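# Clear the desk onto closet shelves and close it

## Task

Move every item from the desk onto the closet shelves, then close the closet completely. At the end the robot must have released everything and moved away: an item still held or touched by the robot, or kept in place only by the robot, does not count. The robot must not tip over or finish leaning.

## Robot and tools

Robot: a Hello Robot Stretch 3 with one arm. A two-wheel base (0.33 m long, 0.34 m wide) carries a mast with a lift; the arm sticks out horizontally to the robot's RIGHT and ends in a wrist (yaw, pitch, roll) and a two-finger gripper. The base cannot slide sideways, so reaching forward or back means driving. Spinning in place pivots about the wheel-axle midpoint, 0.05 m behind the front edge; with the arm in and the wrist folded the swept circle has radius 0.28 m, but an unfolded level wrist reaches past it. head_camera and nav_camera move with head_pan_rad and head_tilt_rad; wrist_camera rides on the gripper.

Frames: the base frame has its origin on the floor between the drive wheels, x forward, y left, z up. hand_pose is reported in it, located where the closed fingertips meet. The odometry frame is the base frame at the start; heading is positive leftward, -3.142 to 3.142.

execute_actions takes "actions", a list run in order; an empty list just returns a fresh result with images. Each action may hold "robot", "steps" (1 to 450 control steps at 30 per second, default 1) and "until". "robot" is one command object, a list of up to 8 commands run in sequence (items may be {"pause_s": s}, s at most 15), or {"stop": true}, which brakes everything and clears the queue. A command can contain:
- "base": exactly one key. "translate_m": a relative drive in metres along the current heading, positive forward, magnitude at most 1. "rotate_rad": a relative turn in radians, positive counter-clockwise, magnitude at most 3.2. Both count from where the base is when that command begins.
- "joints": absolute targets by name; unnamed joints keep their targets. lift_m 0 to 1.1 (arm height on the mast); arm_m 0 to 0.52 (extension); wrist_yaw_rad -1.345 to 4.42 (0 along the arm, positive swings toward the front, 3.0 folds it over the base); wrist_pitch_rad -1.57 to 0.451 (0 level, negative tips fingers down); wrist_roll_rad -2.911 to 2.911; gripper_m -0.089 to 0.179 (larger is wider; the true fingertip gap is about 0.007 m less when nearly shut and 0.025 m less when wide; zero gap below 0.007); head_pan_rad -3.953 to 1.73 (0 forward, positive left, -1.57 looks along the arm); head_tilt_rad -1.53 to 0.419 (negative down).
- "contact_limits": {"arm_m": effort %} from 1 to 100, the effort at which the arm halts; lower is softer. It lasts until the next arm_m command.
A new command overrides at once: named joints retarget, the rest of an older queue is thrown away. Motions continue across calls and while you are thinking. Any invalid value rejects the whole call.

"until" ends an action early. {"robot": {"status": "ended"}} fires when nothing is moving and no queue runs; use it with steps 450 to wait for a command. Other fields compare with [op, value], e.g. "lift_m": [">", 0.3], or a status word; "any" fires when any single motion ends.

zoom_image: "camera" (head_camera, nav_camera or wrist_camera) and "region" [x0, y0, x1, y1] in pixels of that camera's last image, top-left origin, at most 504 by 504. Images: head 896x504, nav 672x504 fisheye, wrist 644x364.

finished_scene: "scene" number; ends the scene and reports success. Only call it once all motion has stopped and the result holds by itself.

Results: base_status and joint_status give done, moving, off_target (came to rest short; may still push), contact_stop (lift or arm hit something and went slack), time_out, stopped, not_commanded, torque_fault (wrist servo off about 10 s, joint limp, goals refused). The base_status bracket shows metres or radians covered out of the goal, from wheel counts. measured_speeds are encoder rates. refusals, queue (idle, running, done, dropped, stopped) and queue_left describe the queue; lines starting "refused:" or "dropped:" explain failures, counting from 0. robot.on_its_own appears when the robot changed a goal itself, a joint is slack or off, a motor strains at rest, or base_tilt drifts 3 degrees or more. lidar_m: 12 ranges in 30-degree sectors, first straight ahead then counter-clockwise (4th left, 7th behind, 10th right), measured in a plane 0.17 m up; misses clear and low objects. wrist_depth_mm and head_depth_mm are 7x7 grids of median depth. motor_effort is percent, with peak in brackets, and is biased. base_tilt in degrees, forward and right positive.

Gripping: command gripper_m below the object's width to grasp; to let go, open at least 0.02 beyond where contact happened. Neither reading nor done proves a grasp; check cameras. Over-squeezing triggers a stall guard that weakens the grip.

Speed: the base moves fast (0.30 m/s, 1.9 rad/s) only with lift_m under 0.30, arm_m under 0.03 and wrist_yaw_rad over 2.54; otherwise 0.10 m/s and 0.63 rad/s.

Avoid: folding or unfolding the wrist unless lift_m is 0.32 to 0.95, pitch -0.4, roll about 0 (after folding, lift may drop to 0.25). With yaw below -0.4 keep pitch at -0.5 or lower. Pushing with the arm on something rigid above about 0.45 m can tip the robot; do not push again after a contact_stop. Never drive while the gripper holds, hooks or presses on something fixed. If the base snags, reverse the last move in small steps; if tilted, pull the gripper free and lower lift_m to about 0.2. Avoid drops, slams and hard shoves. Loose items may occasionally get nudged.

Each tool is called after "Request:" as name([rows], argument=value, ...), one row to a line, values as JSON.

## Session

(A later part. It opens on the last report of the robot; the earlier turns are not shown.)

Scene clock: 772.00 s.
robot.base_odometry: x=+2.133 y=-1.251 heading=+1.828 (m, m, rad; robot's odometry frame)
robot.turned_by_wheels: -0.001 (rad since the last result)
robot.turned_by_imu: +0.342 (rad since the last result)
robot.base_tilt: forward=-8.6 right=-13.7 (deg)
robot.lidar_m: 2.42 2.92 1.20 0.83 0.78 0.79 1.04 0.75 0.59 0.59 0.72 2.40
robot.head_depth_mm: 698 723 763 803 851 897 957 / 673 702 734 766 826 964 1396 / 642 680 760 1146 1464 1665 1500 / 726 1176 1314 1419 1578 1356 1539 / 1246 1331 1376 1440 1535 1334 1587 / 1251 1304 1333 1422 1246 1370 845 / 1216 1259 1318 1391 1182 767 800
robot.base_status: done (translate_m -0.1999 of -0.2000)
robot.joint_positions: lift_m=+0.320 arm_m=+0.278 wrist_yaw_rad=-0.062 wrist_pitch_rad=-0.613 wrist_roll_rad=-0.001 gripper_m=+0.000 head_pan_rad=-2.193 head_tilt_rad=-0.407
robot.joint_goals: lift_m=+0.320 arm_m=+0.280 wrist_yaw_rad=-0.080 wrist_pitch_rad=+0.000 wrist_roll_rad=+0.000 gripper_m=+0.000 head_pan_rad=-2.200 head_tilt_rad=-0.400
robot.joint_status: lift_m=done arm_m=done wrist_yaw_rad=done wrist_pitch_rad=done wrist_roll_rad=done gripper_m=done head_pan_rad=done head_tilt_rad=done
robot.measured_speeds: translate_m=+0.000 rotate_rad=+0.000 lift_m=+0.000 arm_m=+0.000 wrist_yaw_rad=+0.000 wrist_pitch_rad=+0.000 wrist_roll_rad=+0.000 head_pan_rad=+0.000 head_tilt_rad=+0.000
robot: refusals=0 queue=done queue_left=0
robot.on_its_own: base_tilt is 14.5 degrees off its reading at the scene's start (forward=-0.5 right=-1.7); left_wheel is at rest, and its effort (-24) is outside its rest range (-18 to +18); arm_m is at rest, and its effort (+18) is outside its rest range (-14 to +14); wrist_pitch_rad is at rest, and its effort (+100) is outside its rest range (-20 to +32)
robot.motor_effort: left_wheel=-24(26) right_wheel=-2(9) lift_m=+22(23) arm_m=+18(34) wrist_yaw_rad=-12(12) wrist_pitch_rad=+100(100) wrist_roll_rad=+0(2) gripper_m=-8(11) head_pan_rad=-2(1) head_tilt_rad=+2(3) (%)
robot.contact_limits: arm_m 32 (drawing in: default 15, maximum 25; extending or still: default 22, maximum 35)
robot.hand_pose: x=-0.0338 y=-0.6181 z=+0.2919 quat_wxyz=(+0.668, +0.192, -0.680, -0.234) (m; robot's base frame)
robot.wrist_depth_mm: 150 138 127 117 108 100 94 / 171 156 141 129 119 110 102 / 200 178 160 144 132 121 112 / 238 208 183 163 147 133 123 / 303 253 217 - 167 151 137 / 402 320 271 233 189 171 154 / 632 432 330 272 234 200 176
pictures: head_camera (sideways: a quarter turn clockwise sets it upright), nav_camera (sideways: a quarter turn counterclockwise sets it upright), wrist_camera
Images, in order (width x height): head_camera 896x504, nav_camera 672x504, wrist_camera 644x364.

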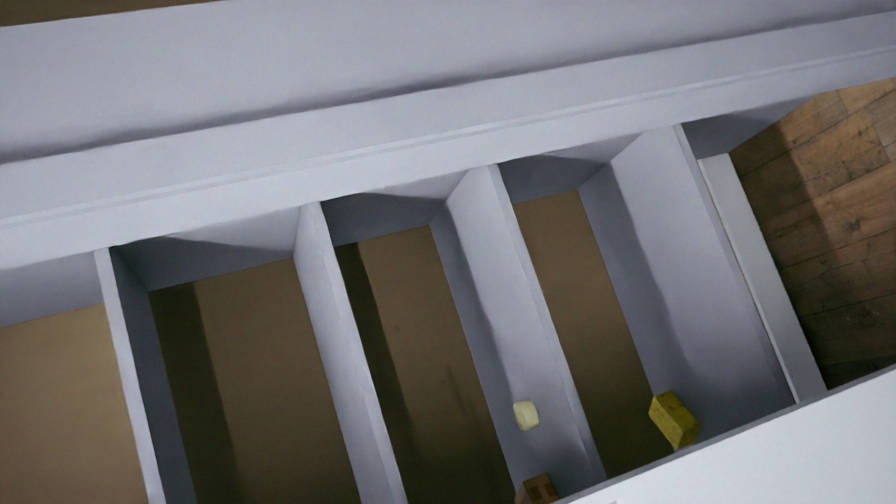

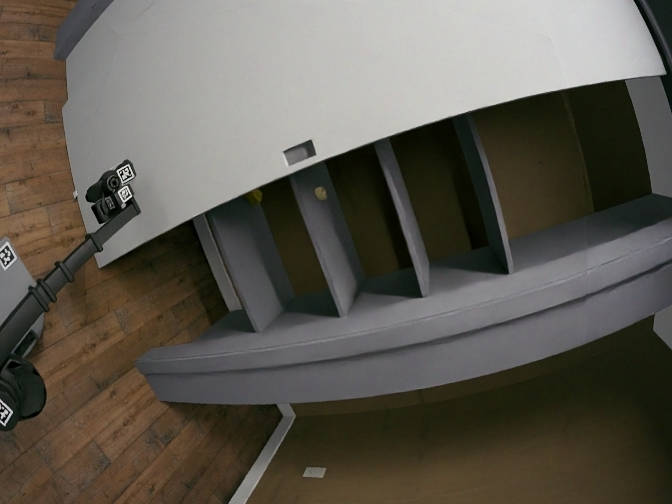

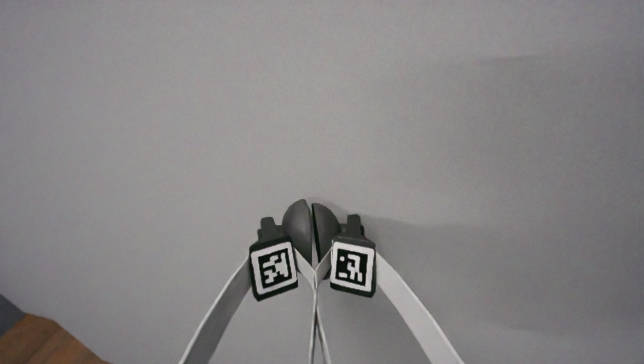

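Tipping; retract now.

Request:
execute_actions([
  {"robot":{"joints":{"arm_m":0.05,"wrist_pitch_rad":-0.6}},"steps":90,"until":{"robot":{"status":"ended"}}},
  {"steps":15},
])

Scene clock: 776.50 s.
robot.base_odometry: x=+2.133 y=-1.251 heading=+1.828 (m, m, rad; robot's odometry frame)
robot.turned_by_wheels: +0.001 (rad since the last result)
robot.turned_by_imu: -0.109 (rad since the last result)
robot.base_tilt: forward=-0.5 right=-1.7 (deg)
robot.lidar_m: 2.35 2.71 3.08 2.83 1.66 1.43 1.43 0.73 0.54 0.55 0.63 1.10
robot.head_depth_mm: 822 856 881 787 819 857 932 / 935 994 1017 1080 1156 1220 1308 / 1056 1169 1220 1215 1350 1433 1404 / 1138 1208 1315 1134 1464 1247 1420 / 1098 1175 1263 1143 1410 1203 1415 / 935 1119 513 548 589 637 696 / 425 452 483 517 559 603 658
robot.base_status: done (translate_m -0.2000 of -0.2000)
robot.joint_positions: lift_m=+0.320 arm_m=+0.050 wrist_yaw_rad=-0.040 wrist_pitch_rad=-0.614 wrist_roll_rad=-0.001 gripper_m=+0.000 head_pan_rad=-2.195 head_tilt_rad=-0.402
robot.joint_goals: lift_m=+0.320 arm_m=+0.050 wrist_yaw_rad=-0.040 wrist_pitch_rad=-0.600 wrist_roll_rad=+0.000 gripper_m=+0.000 head_pan_rad=-2.200 head_tilt_rad=-0.400
robot.joint_status: lift_m=done arm_m=done wrist_yaw_rad=done wrist_pitch_rad=done wrist_roll_rad=done gripper_m=done head_pan_rad=done head_tilt_rad=done
robot.measured_speeds: translate_m=+0.000 rotate_rad=+0.000 lift_m=+0.000 arm_m=+0.000 wrist_yaw_rad=+0.000 wrist_pitch_rad=+0.000 wrist_roll_rad=+0.000 head_pan_rad=+0.000 head_tilt_rad=+0.000
robot: refusals=0 queue=done queue_left=0
robot.on_its_own: wrist_yaw_rad is held at -0.040, not at your -0.080, by its stall guard, which is not easing now
robot.motor_effort: left_wheel=+0(72) right_wheel=-1(32) lift_m=+31(35) arm_m=-2(21) wrist_yaw_rad=-1(15) wrist_pitch_rad=+8(100) wrist_roll_rad=+0(0) gripper_m=-3(8) head_pan_rad=-1(3) head_tilt_rad=+1(3) (%)
robot.hand_pose: x=-0.0293 y=-0.3907 z=+0.2913 quat_wxyz=(+0.670, +0.201, -0.678, -0.227) (m; robot's base frame)
robot.wrist_depth_mm: 286 268 253 241 228 216 205 / 332 309 288 271 255 241 239 / 394 365 337 307 294 274 666 / 479 430 402 364 336 322 582 / 512 509 488 - 399 487 504 / 452 454 450 438 451 450 445 / 399 404 408 408 409 402 400
pictures: head_camera (sideways: a quarter turn clockwise sets it upright), nav_camera (sideways: a quarter turn counterclockwise sets it upright), wrist_camera
Images, in order (width x height): head_camera 896x504, nav_camera 672x504, wrist_camera 644x364.

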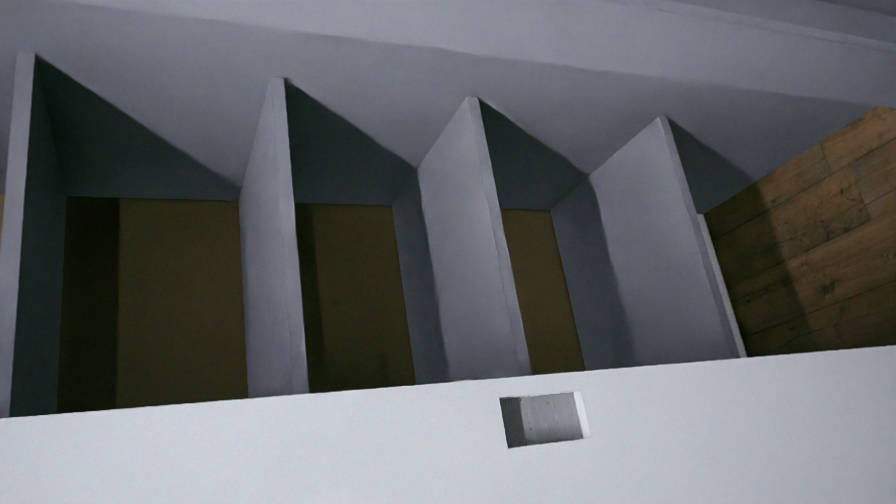

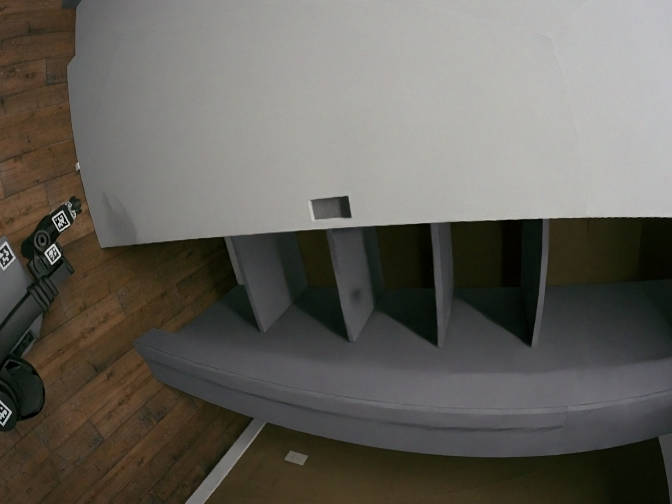

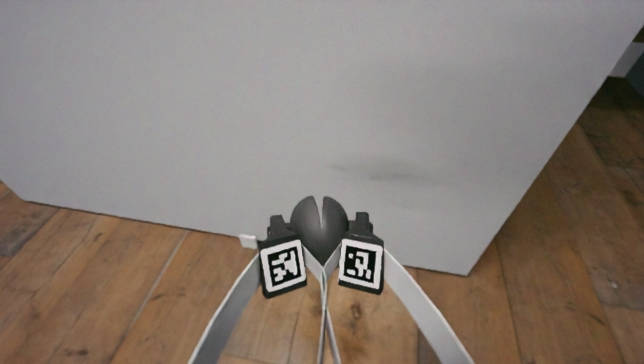

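Request:
execute_actions([
  {"robot":[{"joints":{"arm_m":0.0,"wrist_pitch_rad":-1.0}},{"base":{"rotate_rad":-0.2}},{"base":{"translate_m":0.6}},{"joints":{"wrist_pitch_rad":0.0,"wrist_yaw_rad":-0.3,"wrist_roll_rad":1.57,"lift_m":0.25,"head_pan_rad":-1.57,"head_tilt_rad":-0.9}}],"steps":400,"until":{"robot":{"status":"ended"}}},
  {"steps":10},
])

Scene clock: 792.13 s.
robot.base_odometry: x=+2.099 y=-0.652 heading=+1.629 (m, m, rad; robot's odometry frame)
robot.turned_by_wheels: -0.200 (rad since the last result)
robot.turned_by_imu: -0.193 (rad since the last result)
robot.base_tilt: forward=-0.6 right=-1.8 (deg)
robot.lidar_m: 1.74 1.84 2.65 3.47 2.69 2.07 2.03 0.77 0.59 0.58 0.66 1.78
robot.head_depth_mm: 501 578 686 847 1092 1249 1121 / 501 582 690 848 1099 1250 1126 / 503 582 694 854 1107 1252 - / 506 586 699 873 1122 1246 1124 / 549 637 759 936 1228 1254 1115 / 551 640 762 944 1231 1241 1120 / 553 642 767 948 1139 1245 1118
robot.base_status: done (translate_m +0.6000 of +0.6000)
robot.joint_positions: lift_m=+0.250 arm_m=+0.000 wrist_yaw_rad=-0.297 wrist_pitch_rad=-0.022 wrist_roll_rad=+1.567 gripper_m=+0.000 head_pan_rad=-1.577 head_tilt_rad=-0.888
robot.joint_goals: lift_m=+0.250 arm_m=+0.000 wrist_yaw_rad=-0.300 wrist_pitch_rad=+0.000 wrist_roll_rad=+1.570 gripper_m=+0.000 head_pan_rad=-1.570 head_tilt_rad=-0.900
robot.joint_status: lift_m=done arm_m=done wrist_yaw_rad=done wrist_pitch_rad=done wrist_roll_rad=done gripper_m=done head_pan_rad=done head_tilt_rad=done
robot.measured_speeds: translate_m=+0.000 rotate_rad=+0.000 lift_m=+0.000 arm_m=+0.000 wrist_yaw_rad=+0.000 wrist_pitch_rad=+0.000 wrist_roll_rad=+0.000 head_pan_rad=+0.000 head_tilt_rad=+0.000
robot: refusals=0 queue=done queue_left=0
robot.motor_effort: left_wheel=+3(9) right_wheel=-5(9) lift_m=+18(35) arm_m=-2(2) wrist_yaw_rad=-2(2) wrist_pitch_rad=+13(13) wrist_roll_rad=+0(1) gripper_m=-3(3) head_pan_rad=+3(24) head_tilt_rad=-4(22) (%)
robot.hand_pose: x=-0.0963 y=-0.3897 z=+0.3592 quat_wxyz=(+0.001, -0.148, -0.989, -0.012) (m; robot's base frame)
robot.wrist_depth_mm: 340 334 349 346 350 352 355 / 340 343 347 344 351 349 356 / 336 339 344 345 348 347 356 / 339 344 345 348 353 352 357 / 332 339 343 - 343 353 357 / 336 337 342 347 352 350 357 / 379 380 384 383 394 392 397
pictures: head_camera (sideways: a quarter turn clockwise sets it upright), nav_camera (sideways: a quarter turn counterclockwise sets it upright), wrist_camera
Images, in order (width x height): head_camera 896x504, nav_camera 672x504, wrist_camera 644x364.

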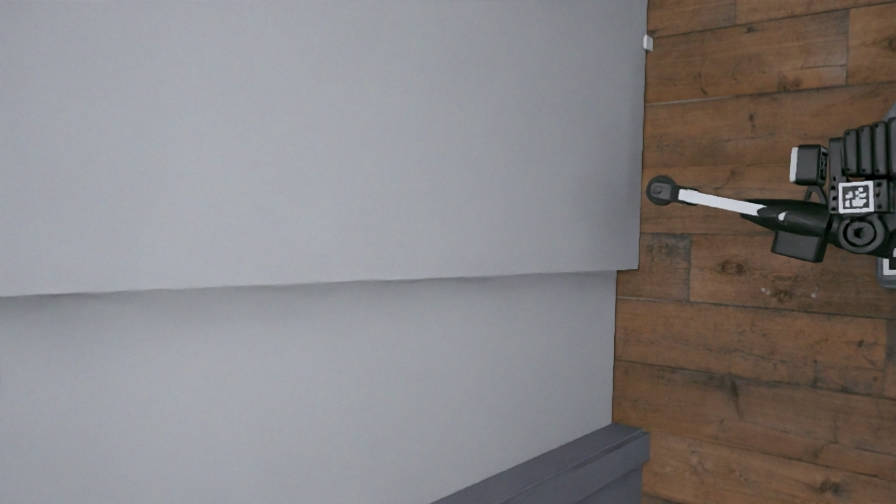

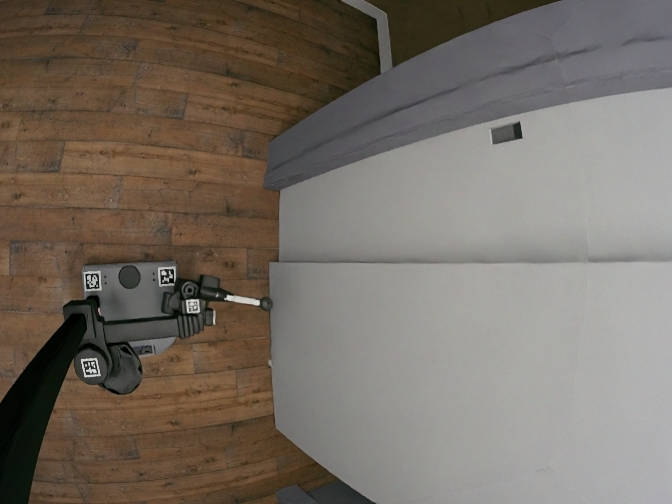

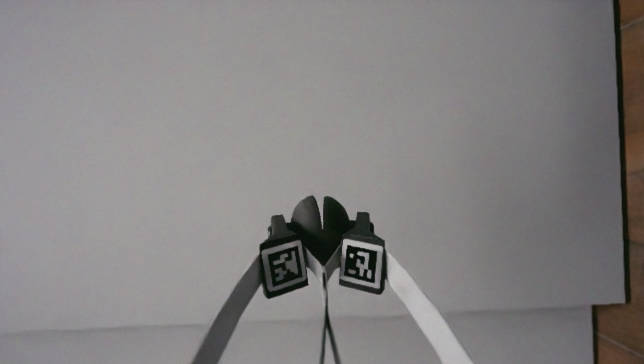

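Request:
execute_actions([
  {"robot":[{"base":{"translate_m":0.2}},{"joints":{"arm_m":0.35},"contact_limits":{"arm_m":15}}],"steps":200,"until":{"robot":{"status":"ended"}}},
  {"steps":15},
])

Scene clock: 800.33 s.
robot.base_odometry: x=+2.087 y=-0.452 heading=+1.629 (m, m, rad; robot's odometry frame)
robot.turned_by_wheels: +0.000 (rad since the last result)
robot.turned_by_imu: +0.003 (rad since the last result)
robot.base_tilt: forward=-0.6 right=-1.8 (deg)
robot.lidar_m: 1.54 1.63 2.35 3.08 2.95 2.27 2.23 0.79 0.61 0.59 0.59 1.58
robot.head_depth_mm: 534 602 701 861 1115 1248 1127 / 556 646 742 893 1119 1241 1132 / 561 646 773 947 1233 - 1129 / 560 651 778 958 1193 1228 1126 / 562 653 776 942 1202 1246 1118 / 555 625 721 843 1133 1248 1126 / 500 574 701 870 1326 1245 1120
robot.base_status: done (translate_m +0.2000 of +0.2000)
robot.joint_positions: lift_m=+0.250 arm_m=+0.221 wrist_yaw_rad=-0.303 wrist_pitch_rad=-0.018 wrist_roll_rad=+1.568 gripper_m=+0.000 head_pan_rad=-1.577 head_tilt_rad=-0.890
robot.joint_goals: lift_m=+0.250 arm_m=+0.221 wrist_yaw_rad=-0.300 wrist_pitch_rad=+0.000 wrist_roll_rad=+1.570 gripper_m=+0.000 head_pan_rad=-1.570 head_tilt_rad=-0.900
robot.joint_status: lift_m=done arm_m=contact_stop wrist_yaw_rad=done wrist_pitch_rad=done wrist_roll_rad=done gripper_m=done head_pan_rad=done head_tilt_rad=done
robot.measured_speeds: translate_m=+0.000 rotate_rad=+0.000 lift_m=+0.000 arm_m=+0.000 wrist_yaw_rad=+0.000 wrist_pitch_rad=+0.000 wrist_roll_rad=+0.000 head_pan_rad=+0.000 head_tilt_rad=+0.000
robot: refusals=0 queue=dropped queue_left=0
robot.on_its_own: arm_m is slack since a contact_stop, until your next command for it (your +0.350 is given up)
robot.motor_effort: left_wheel=+3(9) right_wheel=-8(16) lift_m=+17(17) arm_m=+1(18) wrist_yaw_rad=+1(7) wrist_pitch_rad=+10(14) wrist_roll_rad=+0(1) gripper_m=-3(5) head_pan_rad=+2(3) head_tilt_rad=-3(5) (%)
robot.contact_limits: arm_m 15 (drawing in: default 15, maximum 25; extending or still: default 22, maximum 35)
robot.hand_pose: x=-0.0976 y=-0.6106 z=+0.3603 quat_wxyz=(+0.000, -0.151, -0.989, -0.009) (m; robot's base frame)
robot.wrist_depth_mm: 134 136 137 138 139 141 141 / 182 183 184 187 189 190 192 / 181 184 185 187 189 190 192 / 182 184 185 187 187 190 192 / 181 183 184 - 186 188 191 / 181 182 183 186 189 189 191 / 181 182 184 185 185 189 189
pictures: head_camera (sideways: a quarter turn clockwise sets it upright), nav_camera (sideways: a quarter turn counterclockwise sets it upright), wrist_camera
Images, in order (width x height): head_camera 896x504, nav_camera 672x504, wrist_camera 644x364.

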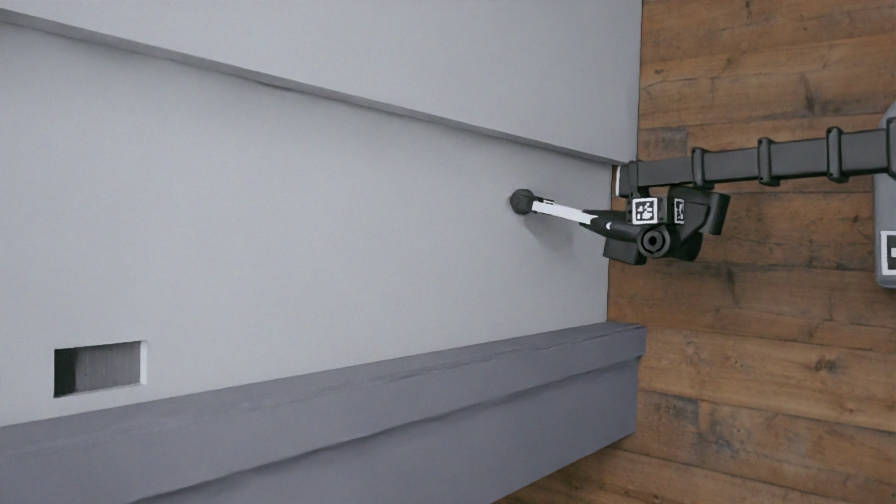

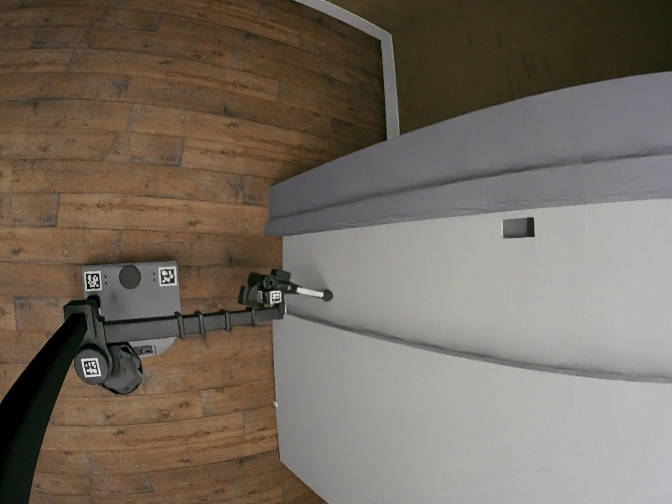

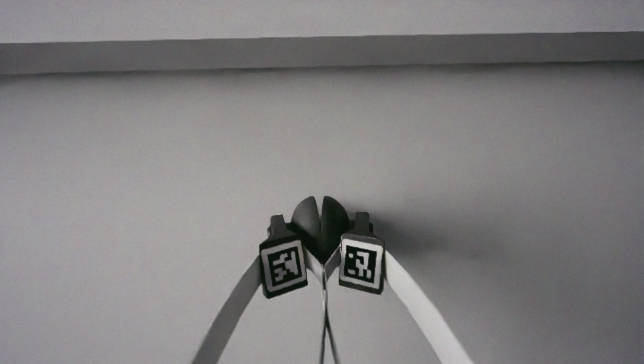

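Request:
execute_actions([
  {"robot":[{"joints":{"arm_m":0.217,"head_pan_rad":-1.9,"head_tilt_rad":-0.6}},{"base":{"translate_m":-0.25}}],"steps":200,"until":{"robot":{"status":"ended"}}},
  {"steps":10},
])

Scene clock: 807.43 s.
robot.base_odometry: x=+2.102 y=-0.702 heading=+1.628 (m, m, rad; robot's odometry frame)
robot.turned_by_wheels: -0.001 (rad since the last result)
robot.turned_by_imu: +0.283 (rad since the last result)
robot.base_tilt: forward=-0.8 right=-2.1 (deg)
robot.lidar_m: 1.75 2.14 3.48 3.07 2.25 2.02 1.25 0.63 0.56 0.57 0.65 1.74
robot.head_depth_mm: 460 508 565 637 729 862 1034 / 461 507 567 637 733 856 1040 / 460 507 565 637 731 858 1039 / 460 508 566 640 732 860 1036 / 474 531 596 684 781 937 1102 / 502 551 615 695 800 938 1130 / 504 552 615 697 796 940 1076
robot.base_status: done (translate_m -0.2499 of -0.2500)
robot.joint_positions: lift_m=+0.250 arm_m=+0.213 wrist_yaw_rad=-0.468 wrist_pitch_rad=-0.039 wrist_roll_rad=+1.570 gripper_m=+0.000 head_pan_rad=-1.894 head_tilt_rad=-0.601
robot.joint_goals: lift_m=+0.250 arm_m=+0.217 wrist_yaw_rad=-0.376 wrist_pitch_rad=+0.000 wrist_roll_rad=+1.570 gripper_m=+0.000 head_pan_rad=-1.900 head_tilt_rad=-0.600
robot.joint_status: lift_m=done arm_m=done wrist_yaw_rad=done wrist_pitch_rad=done wrist_roll_rad=done gripper_m=done head_pan_rad=done head_tilt_rad=done
robot.measured_speeds: translate_m=+0.000 rotate_rad=+0.000 lift_m=+0.000 arm_m=+0.000 wrist_yaw_rad=+0.000 wrist_pitch_rad=+0.000 wrist_roll_rad=+0.000 head_pan_rad=+0.000 head_tilt_rad=+0.000
robot: refusals=0 queue=done queue_left=0
robot.on_its_own: wrist_yaw_rad is held at -0.376, not at your -0.300, by its stall guard, which is still easing; arm_m is at rest, and its effort (+26) is outside its rest range (-14 to +14)
robot.motor_effort: left_wheel=-13(22) right_wheel=-2(55) lift_m=+17(17) arm_m=+26(25) wrist_yaw_rad=+57(70) wrist_pitch_rad=+23(44) wrist_roll_rad=+0(0) gripper_m=-10(12) head_pan_rad=-2(13) head_tilt_rad=+0(18) (%)
robot.hand_pose: x=-0.1364 y=-0.5857 z=+0.3549 quat_wxyz=(-0.004, -0.232, -0.973, -0.019) (m; robot's base frame)
robot.wrist_depth_mm: 119 120 122 123 125 127 129 / 121 122 124 125 127 129 132 / 123 125 126 128 129 131 134 / 124 126 128 130 132 134 136 / 175 176 178 182 184 188 192 / 178 179 180 187 188 192 194 / 180 182 185 189 191 195 198
pictures: head_camera (sideways: a quarter turn clockwise sets it upright), nav_camera (sideways: a quarter turn counterclockwise sets it upright), wrist_camera
Images, in order (width x height): head_camera 896x504, nav_camera 672x504, wrist_camera 644x364.

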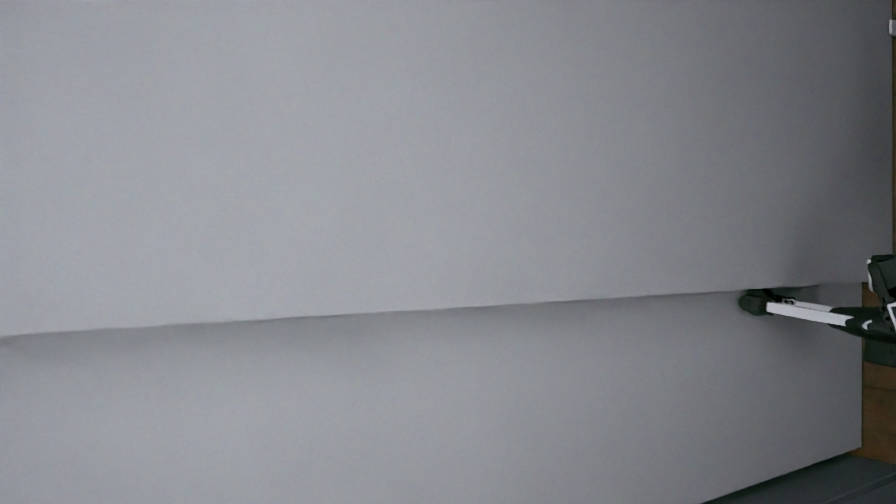

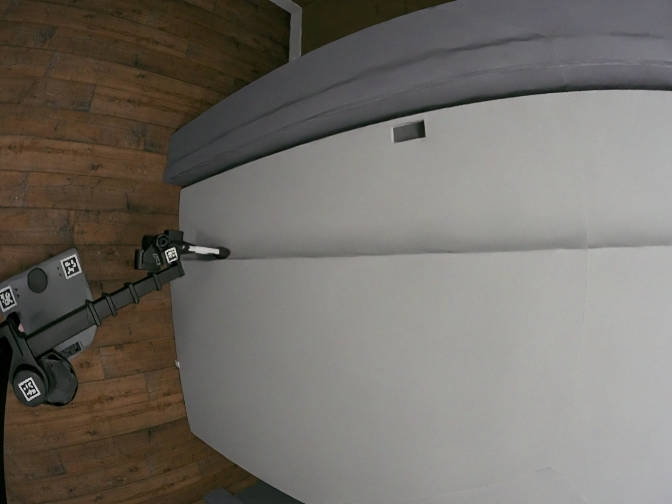

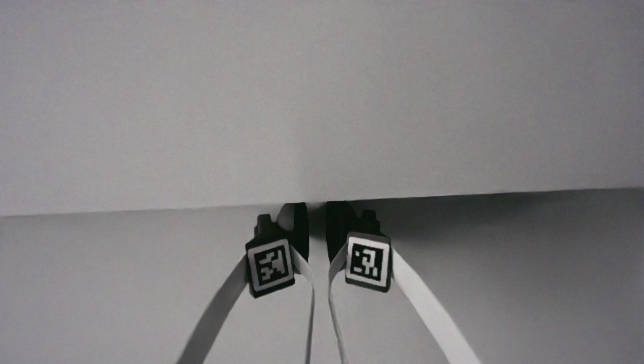

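Request:
execute_actions([
  {"robot":[{"joints":{"arm_m":0.2,"wrist_yaw_rad":-0.3}},{"base":{"rotate_rad":-0.25}}],"steps":200,"until":{"robot":{"status":"ended"}}},
  {"steps":10},
])

Scene clock: 817.70 s.
robot.base_odometry: x=+2.102 y=-0.702 heading=+1.379 (m, m, rad; robot's odometry frame)
robot.turned_by_wheels: -0.250 (rad since the last result)
robot.turned_by_imu: -0.135 (rad since the last result)
robot.base_tilt: forward=-0.5 right=-1.8 (deg)
robot.lidar_m: 1.73 1.95 3.19 3.08 2.44 2.05 1.26 0.68 0.57 0.57 0.65 1.73
robot.head_depth_mm: 482 533 599 680 791 936 1157 / 475 527 590 668 771 916 1117 / 469 519 580 656 756 889 1087 / 464 511 571 645 738 870 1044 / 458 504 560 634 741 876 1054 / 472 531 597 679 775 906 1085 / 486 535 592 665 762 885 1058
robot.base_status: done (rotate_rad -0.2498 of -0.2500)
robot.joint_positions: lift_m=+0.250 arm_m=+0.199 wrist_yaw_rad=-0.263 wrist_pitch_rad=-0.022 wrist_roll_rad=+1.570 gripper_m=+0.000 head_pan_rad=-1.895 head_tilt_rad=-0.599
robot.joint_goals: lift_m=+0.250 arm_m=+0.200 wrist_yaw_rad=-0.255 wrist_pitch_rad=+0.000 wrist_roll_rad=+1.570 gripper_m=+0.000 head_pan_rad=-1.900 head_tilt_rad=-0.600
robot.joint_status: lift_m=done arm_m=done wrist_yaw_rad=done wrist_pitch_rad=done wrist_roll_rad=done gripper_m=done head_pan_rad=done head_tilt_rad=done
robot.measured_speeds: translate_m=+0.000 rotate_rad=+0.000 lift_m=+0.000 arm_m=+0.000 wrist_yaw_rad=+0.000 wrist_pitch_rad=+0.000 wrist_roll_rad=+0.000 head_pan_rad=+0.000 head_tilt_rad=+0.000
robot: refusals=0 queue=done queue_left=0
robot.on_its_own: wrist_yaw_rad is held at -0.255, not at your -0.300, by its stall guard, which is not easing now
robot.motor_effort: left_wheel=+1(35) right_wheel=-7(100) lift_m=+18(19) arm_m=+8(25) wrist_yaw_rad=+4(72) wrist_pitch_rad=+12(23) wrist_roll_rad=-1(1) gripper_m=-3(10) head_pan_rad=+0(1) head_tilt_rad=-1(1) (%)
robot.hand_pose: x=-0.0878 y=-0.5908 z=+0.3592 quat_wxyz=(-0.001, -0.131, -0.991, -0.011) (m; robot's base frame)
robot.wrist_depth_mm: 119 120 121 123 124 126 126 / 122 123 125 126 128 129 130 / 126 127 128 130 131 133 135 / 129 130 132 134 135 137 139 / 181 181 183 - 188 191 192 / 185 185 188 194 196 198 199 / 191 192 196 197 200 204 208
pictures: head_camera (sideways: a quarter turn clockwise sets it upright), nav_camera (sideways: a quarter turn counterclockwise sets it upright), wrist_camera
Images, in order (width x height): head_camera 896x504, nav_camera 672x504, wrist_camera 644x364.

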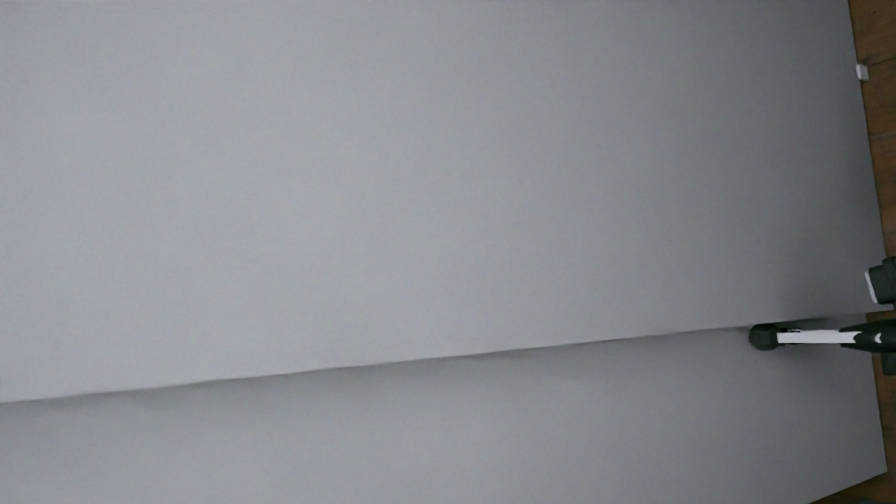

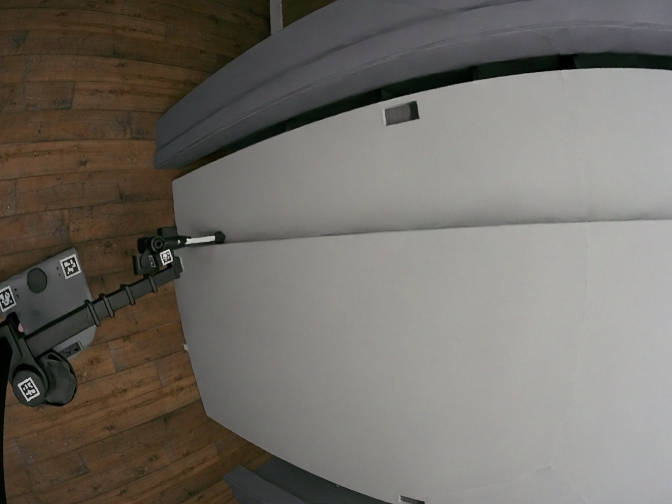

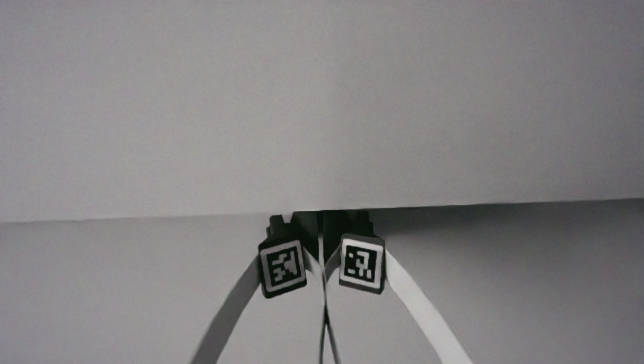

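Request:
execute_actions([
  {"robot":{"joints":{"head_pan_rad":-2.4,"head_tilt_rad":-0.3}},"steps":60,"until":{"robot":{"status":"ended"}}},
])

Scene clock: 821.23 s.
robot.base_odometry: x=+2.102 y=-0.702 heading=+1.379 (m, m, rad; robot's odometry frame)
robot.turned_by_wheels: +0.000 (rad since the last result)
robot.turned_by_imu: +0.000 (rad since the last result)
robot.base_tilt: forward=-0.6 right=-1.7 (deg)
robot.lidar_m: 1.73 1.95 3.19 3.09 2.44 2.05 1.26 0.68 0.57 0.57 0.65 1.73
robot.head_depth_mm: 733 794 1348 1419 1505 1583 1482 / 680 719 770 825 887 965 1057 / 630 665 706 754 804 865 943 / 584 617 652 691 741 790 849 / 547 574 608 642 680 724 772 / 516 539 567 595 629 667 706 / 484 507 531 556 586 619 657
robot.base_status: done (rotate_rad -0.2498 of -0.2500)
robot.joint_positions: lift_m=+0.250 arm_m=+0.199 wrist_yaw_rad=-0.263 wrist_pitch_rad=-0.022 wrist_roll_rad=+1.570 gripper_m=+0.000 head_pan_rad=-2.393 head_tilt_rad=-0.310
robot.joint_goals: lift_m=+0.250 arm_m=+0.200 wrist_yaw_rad=-0.255 wrist_pitch_rad=+0.000 wrist_roll_rad=+1.570 gripper_m=+0.000 head_pan_rad=-2.400 head_tilt_rad=-0.300
robot.joint_status: lift_m=done arm_m=done wrist_yaw_rad=done wrist_pitch_rad=done wrist_roll_rad=done gripper_m=done head_pan_rad=done head_tilt_rad=done
robot.measured_speeds: translate_m=+0.000 rotate_rad=+0.000 lift_m=+0.000 arm_m=+0.000 wrist_yaw_rad=+0.000 wrist_pitch_rad=+0.000 wrist_roll_rad=+0.000 head_pan_rad=+0.000 head_tilt_rad=+0.000
robot: refusals=0 queue=done queue_left=0
robot.on_its_own: wrist_yaw_rad is held at -0.255, not at your -0.300, by its stall guard, which is not easing now
robot.motor_effort: left_wheel=+1(0) right_wheel=-7(7) lift_m=+19(19) arm_m=+8(9) wrist_yaw_rad=+4(4) wrist_pitch_rad=+13(13) wrist_roll_rad=+0(1) gripper_m=-3(3) head_pan_rad=-2(18) head_tilt_rad=+3(16) (%)
robot.hand_pose: x=-0.0878 y=-0.5908 z=+0.3592 quat_wxyz=(-0.001, -0.131, -0.991, -0.011) (m; robot's base frame)
robot.wrist_depth_mm: 116 116 118 119 120 122 123 / 119 120 121 123 124 125 127 / 122 123 125 125 127 129 130 / 125 126 128 130 131 133 135 / 180 183 183 185 189 191 194 / 186 186 189 193 194 197 199 / 190 192 196 199 201 203 206
pictures: head_camera (sideways: a quarter turn clockwise sets it upright), nav_camera (sideways: a quarter turn counterclockwise sets it upright), wrist_camera
Images, in order (width x height): head_camera 896x504, nav_camera 672x504, wrist_camera 644x364.

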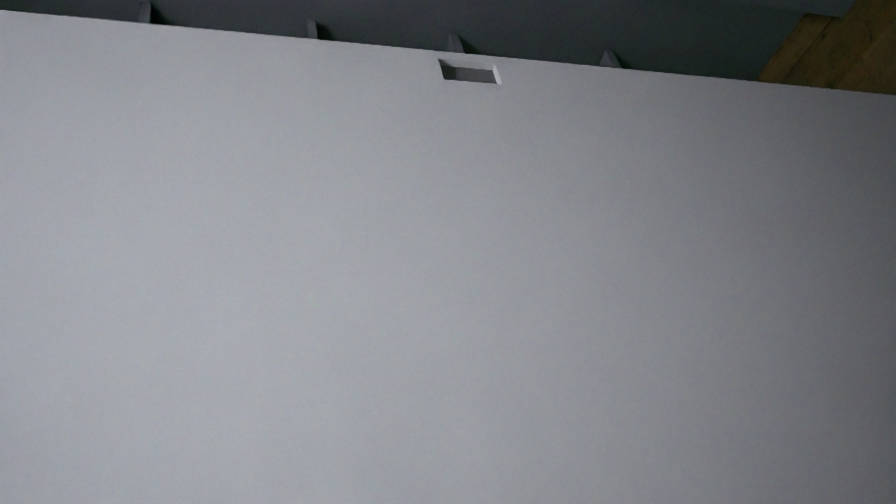

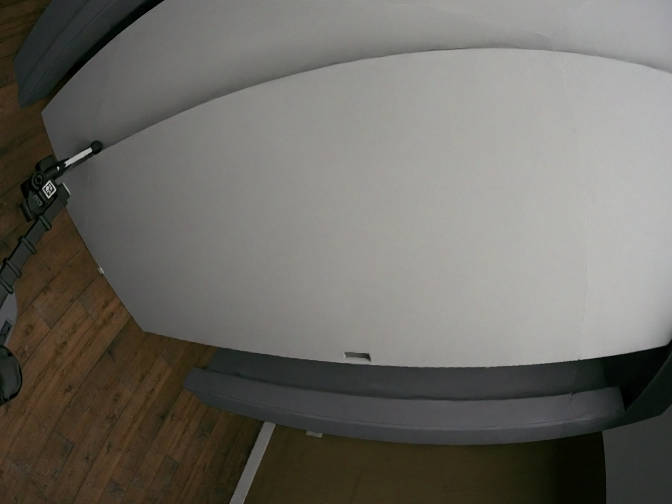

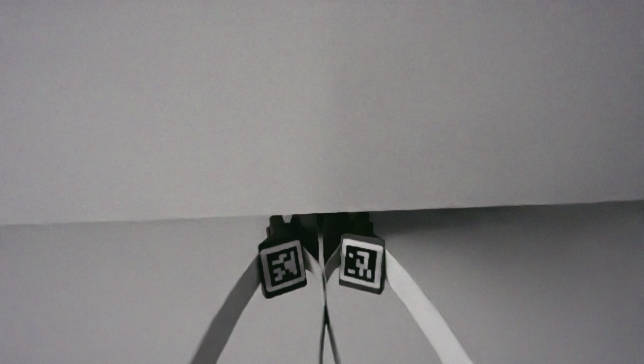

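Request:
execute_actions([
  {"robot":[{"base":{"rotate_rad":-0.2}},{"base":{"translate_m":-0.08}},{"base":{"rotate_rad":-0.12}}],"steps":200,"until":{"robot":{"status":"ended"}}},
  {"steps":10},
])

Scene clock: 830.03 s.
robot.base_odometry: x=+2.071 y=-0.776 heading=+1.058 (m, m, rad; robot's odometry frame)
robot.turned_by_wheels: -0.320 (rad since the last result)
robot.turned_by_imu: +0.004 (rad since the last result)
robot.base_tilt: forward=-0.5 right=-1.9 (deg)
robot.lidar_m: 1.76 1.98 3.26 3.10 2.41 2.02 1.23 0.67 0.56 0.56 0.66 1.76
robot.head_depth_mm: 734 792 1320 1394 1473 1550 1495 / 674 717 765 822 883 953 1041 / 627 661 700 749 798 862 923 / 581 615 647 688 729 781 835 / 544 574 602 634 673 712 761 / 513 538 562 591 624 657 697 / 483 505 528 553 581 612 646
robot.base_status: moving (rotate_rad -0.1200 of -0.1200)
robot.joint_positions: lift_m=+0.250 arm_m=+0.198 wrist_yaw_rad=-0.215 wrist_pitch_rad=-0.027 wrist_roll_rad=+1.570 gripper_m=+0.000 head_pan_rad=-2.395 head_tilt_rad=-0.302
robot.joint_goals: lift_m=+0.250 arm_m=+0.200 wrist_yaw_rad=-0.200 wrist_pitch_rad=+0.000 wrist_roll_rad=+1.570 gripper_m=+0.000 head_pan_rad=-2.400 head_tilt_rad=-0.300
robot.joint_status: lift_m=done arm_m=done wrist_yaw_rad=done wrist_pitch_rad=done wrist_roll_rad=done gripper_m=done head_pan_rad=done head_tilt_rad=done
robot.measured_speeds: translate_m=+0.000 rotate_rad=+0.000 lift_m=+0.000 arm_m=+0.000 wrist_yaw_rad=+0.000 wrist_pitch_rad=+0.000 wrist_roll_rad=+0.000 head_pan_rad=+0.000 head_tilt_rad=+0.000
robot: refusals=0 queue=running queue_left=0
robot.on_its_own: wrist_yaw_rad is held at -0.200, not at your -0.300, by its stall guard, which is not easing now
robot.motor_effort: left_wheel=-5(39) right_wheel=-5(100) lift_m=+20(20) arm_m=+18(21) wrist_yaw_rad=+9(72) wrist_pitch_rad=+16(21) wrist_roll_rad=-1(1) gripper_m=-7(9) head_pan_rad=-1(2) head_tilt_rad=+1(4) (%)
robot.hand_pose: x=-0.0759 y=-0.5922 z=+0.3579 quat_wxyz=(-0.001, -0.107, -0.994, -0.014) (m; robot's base frame)
robot.wrist_depth_mm: 109 110 112 113 114 116 117 / 113 115 116 117 119 120 122 / 117 118 120 121 123 124 126 / 122 123 124 127 128 130 131 / 178 179 181 130 187 189 194 / 184 186 188 194 198 198 202 / 191 194 198 200 204 207 212
pictures: head_camera (sideways: a quarter turn clockwise sets it upright), nav_camera (sideways: a quarter turn counterclockwise sets it upright), wrist_camera
Images, in order (width x height): head_camera 896x504, nav_camera 672x504, wrist_camera 644x364.

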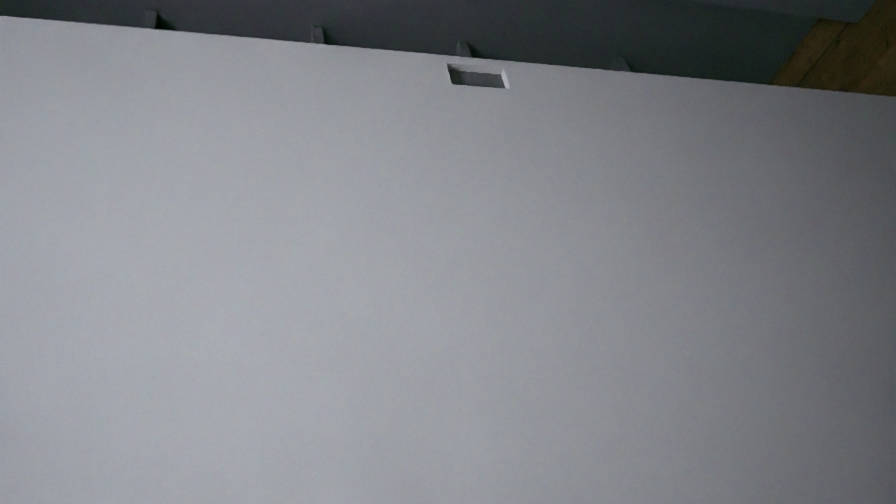

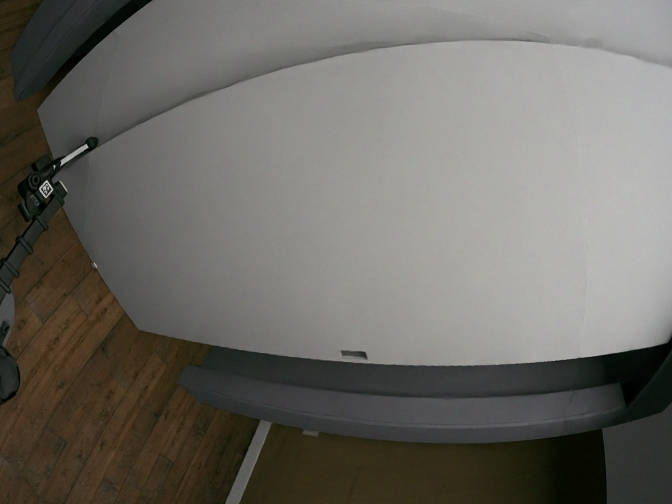

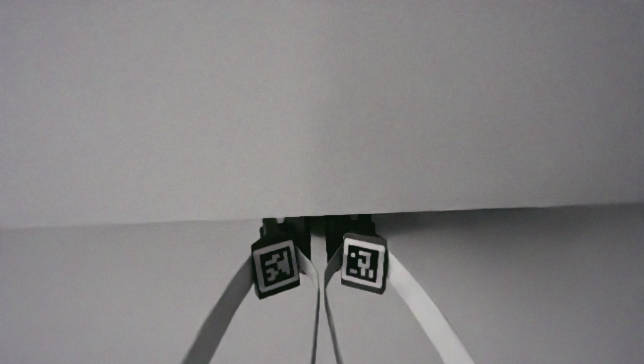

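Request:
execute_actions([
  {"robot":[{"base":{"translate_m":0.04}},{"joints":{"arm_m":0.0}},{"base":{"rotate_rad":-0.15}},{"joints":{"wrist_roll_rad":0,"wrist_yaw_rad":1.57,"wrist_pitch_rad":0.0,"lift_m":0.33,"head_pan_rad":-1.57,"head_tilt_rad":-0.9}},{"base":{"translate_m":0.08}},{"joints":{"arm_m":0.25}}],"steps":400,"until":{"robot":{"status":"ended"}}},
  {"steps":10},
])

Scene clock: 853.77 s.
robot.base_odometry: x=+2.140 y=-0.678 heading=+0.908 (m, m, rad; robot's odometry frame)
robot.turned_by_wheels: -0.150 (rad since the last result)
robot.turned_by_imu: -0.147 (rad since the last result)
robot.base_tilt: forward=-0.6 right=-1.7 (deg)
robot.lidar_m: 1.64 1.74 2.50 3.09 2.83 2.18 2.14 0.78 0.59 0.59 0.61 1.68
robot.head_depth_mm: 500 578 689 845 1093 1246 1118 / 522 593 692 848 1095 1250 1129 / 544 632 752 890 1101 1246 1130 / 548 637 756 926 1155 1235 1122 / 550 638 758 934 1172 1228 1114 / 562 640 807 1102 1179 1240 1112 / 889 941 739 857 1113 1247 1117
robot.base_status: done (translate_m +0.0800 of +0.0800)
robot.joint_positions: lift_m=+0.330 arm_m=+0.250 wrist_yaw_rad=+1.568 wrist_pitch_rad=-0.020 wrist_roll_rad=+0.005 gripper_m=+0.000 head_pan_rad=-1.577 head_tilt_rad=-0.888
robot.joint_goals: lift_m=+0.330 arm_m=+0.250 wrist_yaw_rad=+1.570 wrist_pitch_rad=+0.000 wrist_roll_rad=+0.000 gripper_m=+0.000 head_pan_rad=-1.570 head_tilt_rad=-0.900
robot.joint_status: lift_m=done arm_m=done wrist_yaw_rad=done wrist_pitch_rad=done wrist_roll_rad=done gripper_m=done head_pan_rad=done head_tilt_rad=done
robot.measured_speeds: translate_m=+0.000 rotate_rad=+0.000 lift_m=+0.000 arm_m=+0.000 wrist_yaw_rad=+0.000 wrist_pitch_rad=+0.000 wrist_roll_rad=+0.000 head_pan_rad=+0.000 head_tilt_rad=+0.000
robot: refusals=0 queue=done queue_left=0
robot.motor_effort: left_wheel=+4(15) right_wheel=-6(27) lift_m=+42(42) arm_m=+3(19) wrist_yaw_rad=+0(36) wrist_pitch_rad=+12(17) wrist_roll_rad=-3(5) gripper_m=-3(7) head_pan_rad=+3(28) head_tilt_rad=-5(27) (%)
robot.hand_pose: x=+0.2343 y=-0.3954 z=+0.4389 quat_wxyz=(+0.505, +0.506, -0.496, +0.493) (m; robot's base frame)
robot.wrist_depth_mm: - - - - - 314 187 / - - - - - 311 188 / - - - - - 317 189 / - - - - - 318 190 / - - - - - 321 191 / 973 945 936 834 889 323 192 / 733 721 701 719 689 326 191
pictures: head_camera (sideways: a quarter turn clockwise sets it upright), nav_camera (sideways: a quarter turn counterclockwise sets it upright), wrist_camera
Images, in order (width x height): head_camera 896x504, nav_camera 672x504, wrist_camera 644x364.

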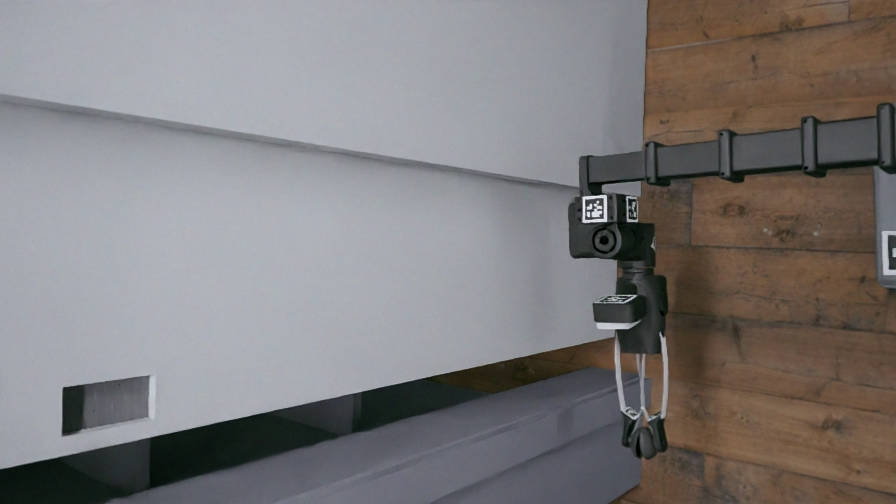

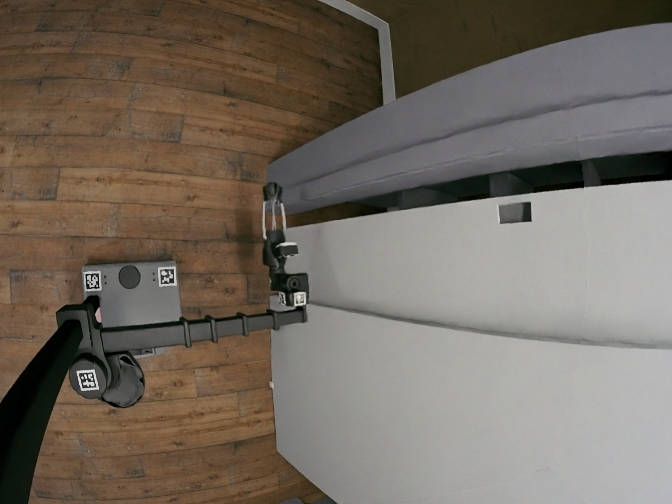

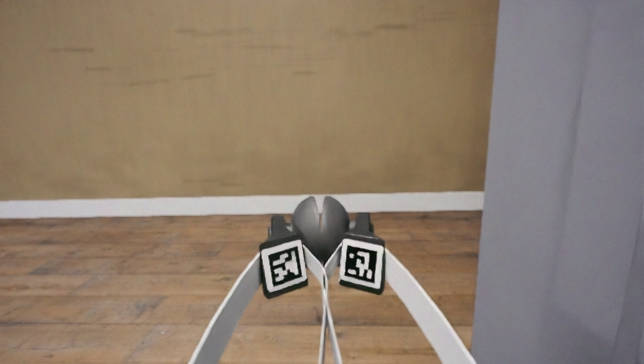

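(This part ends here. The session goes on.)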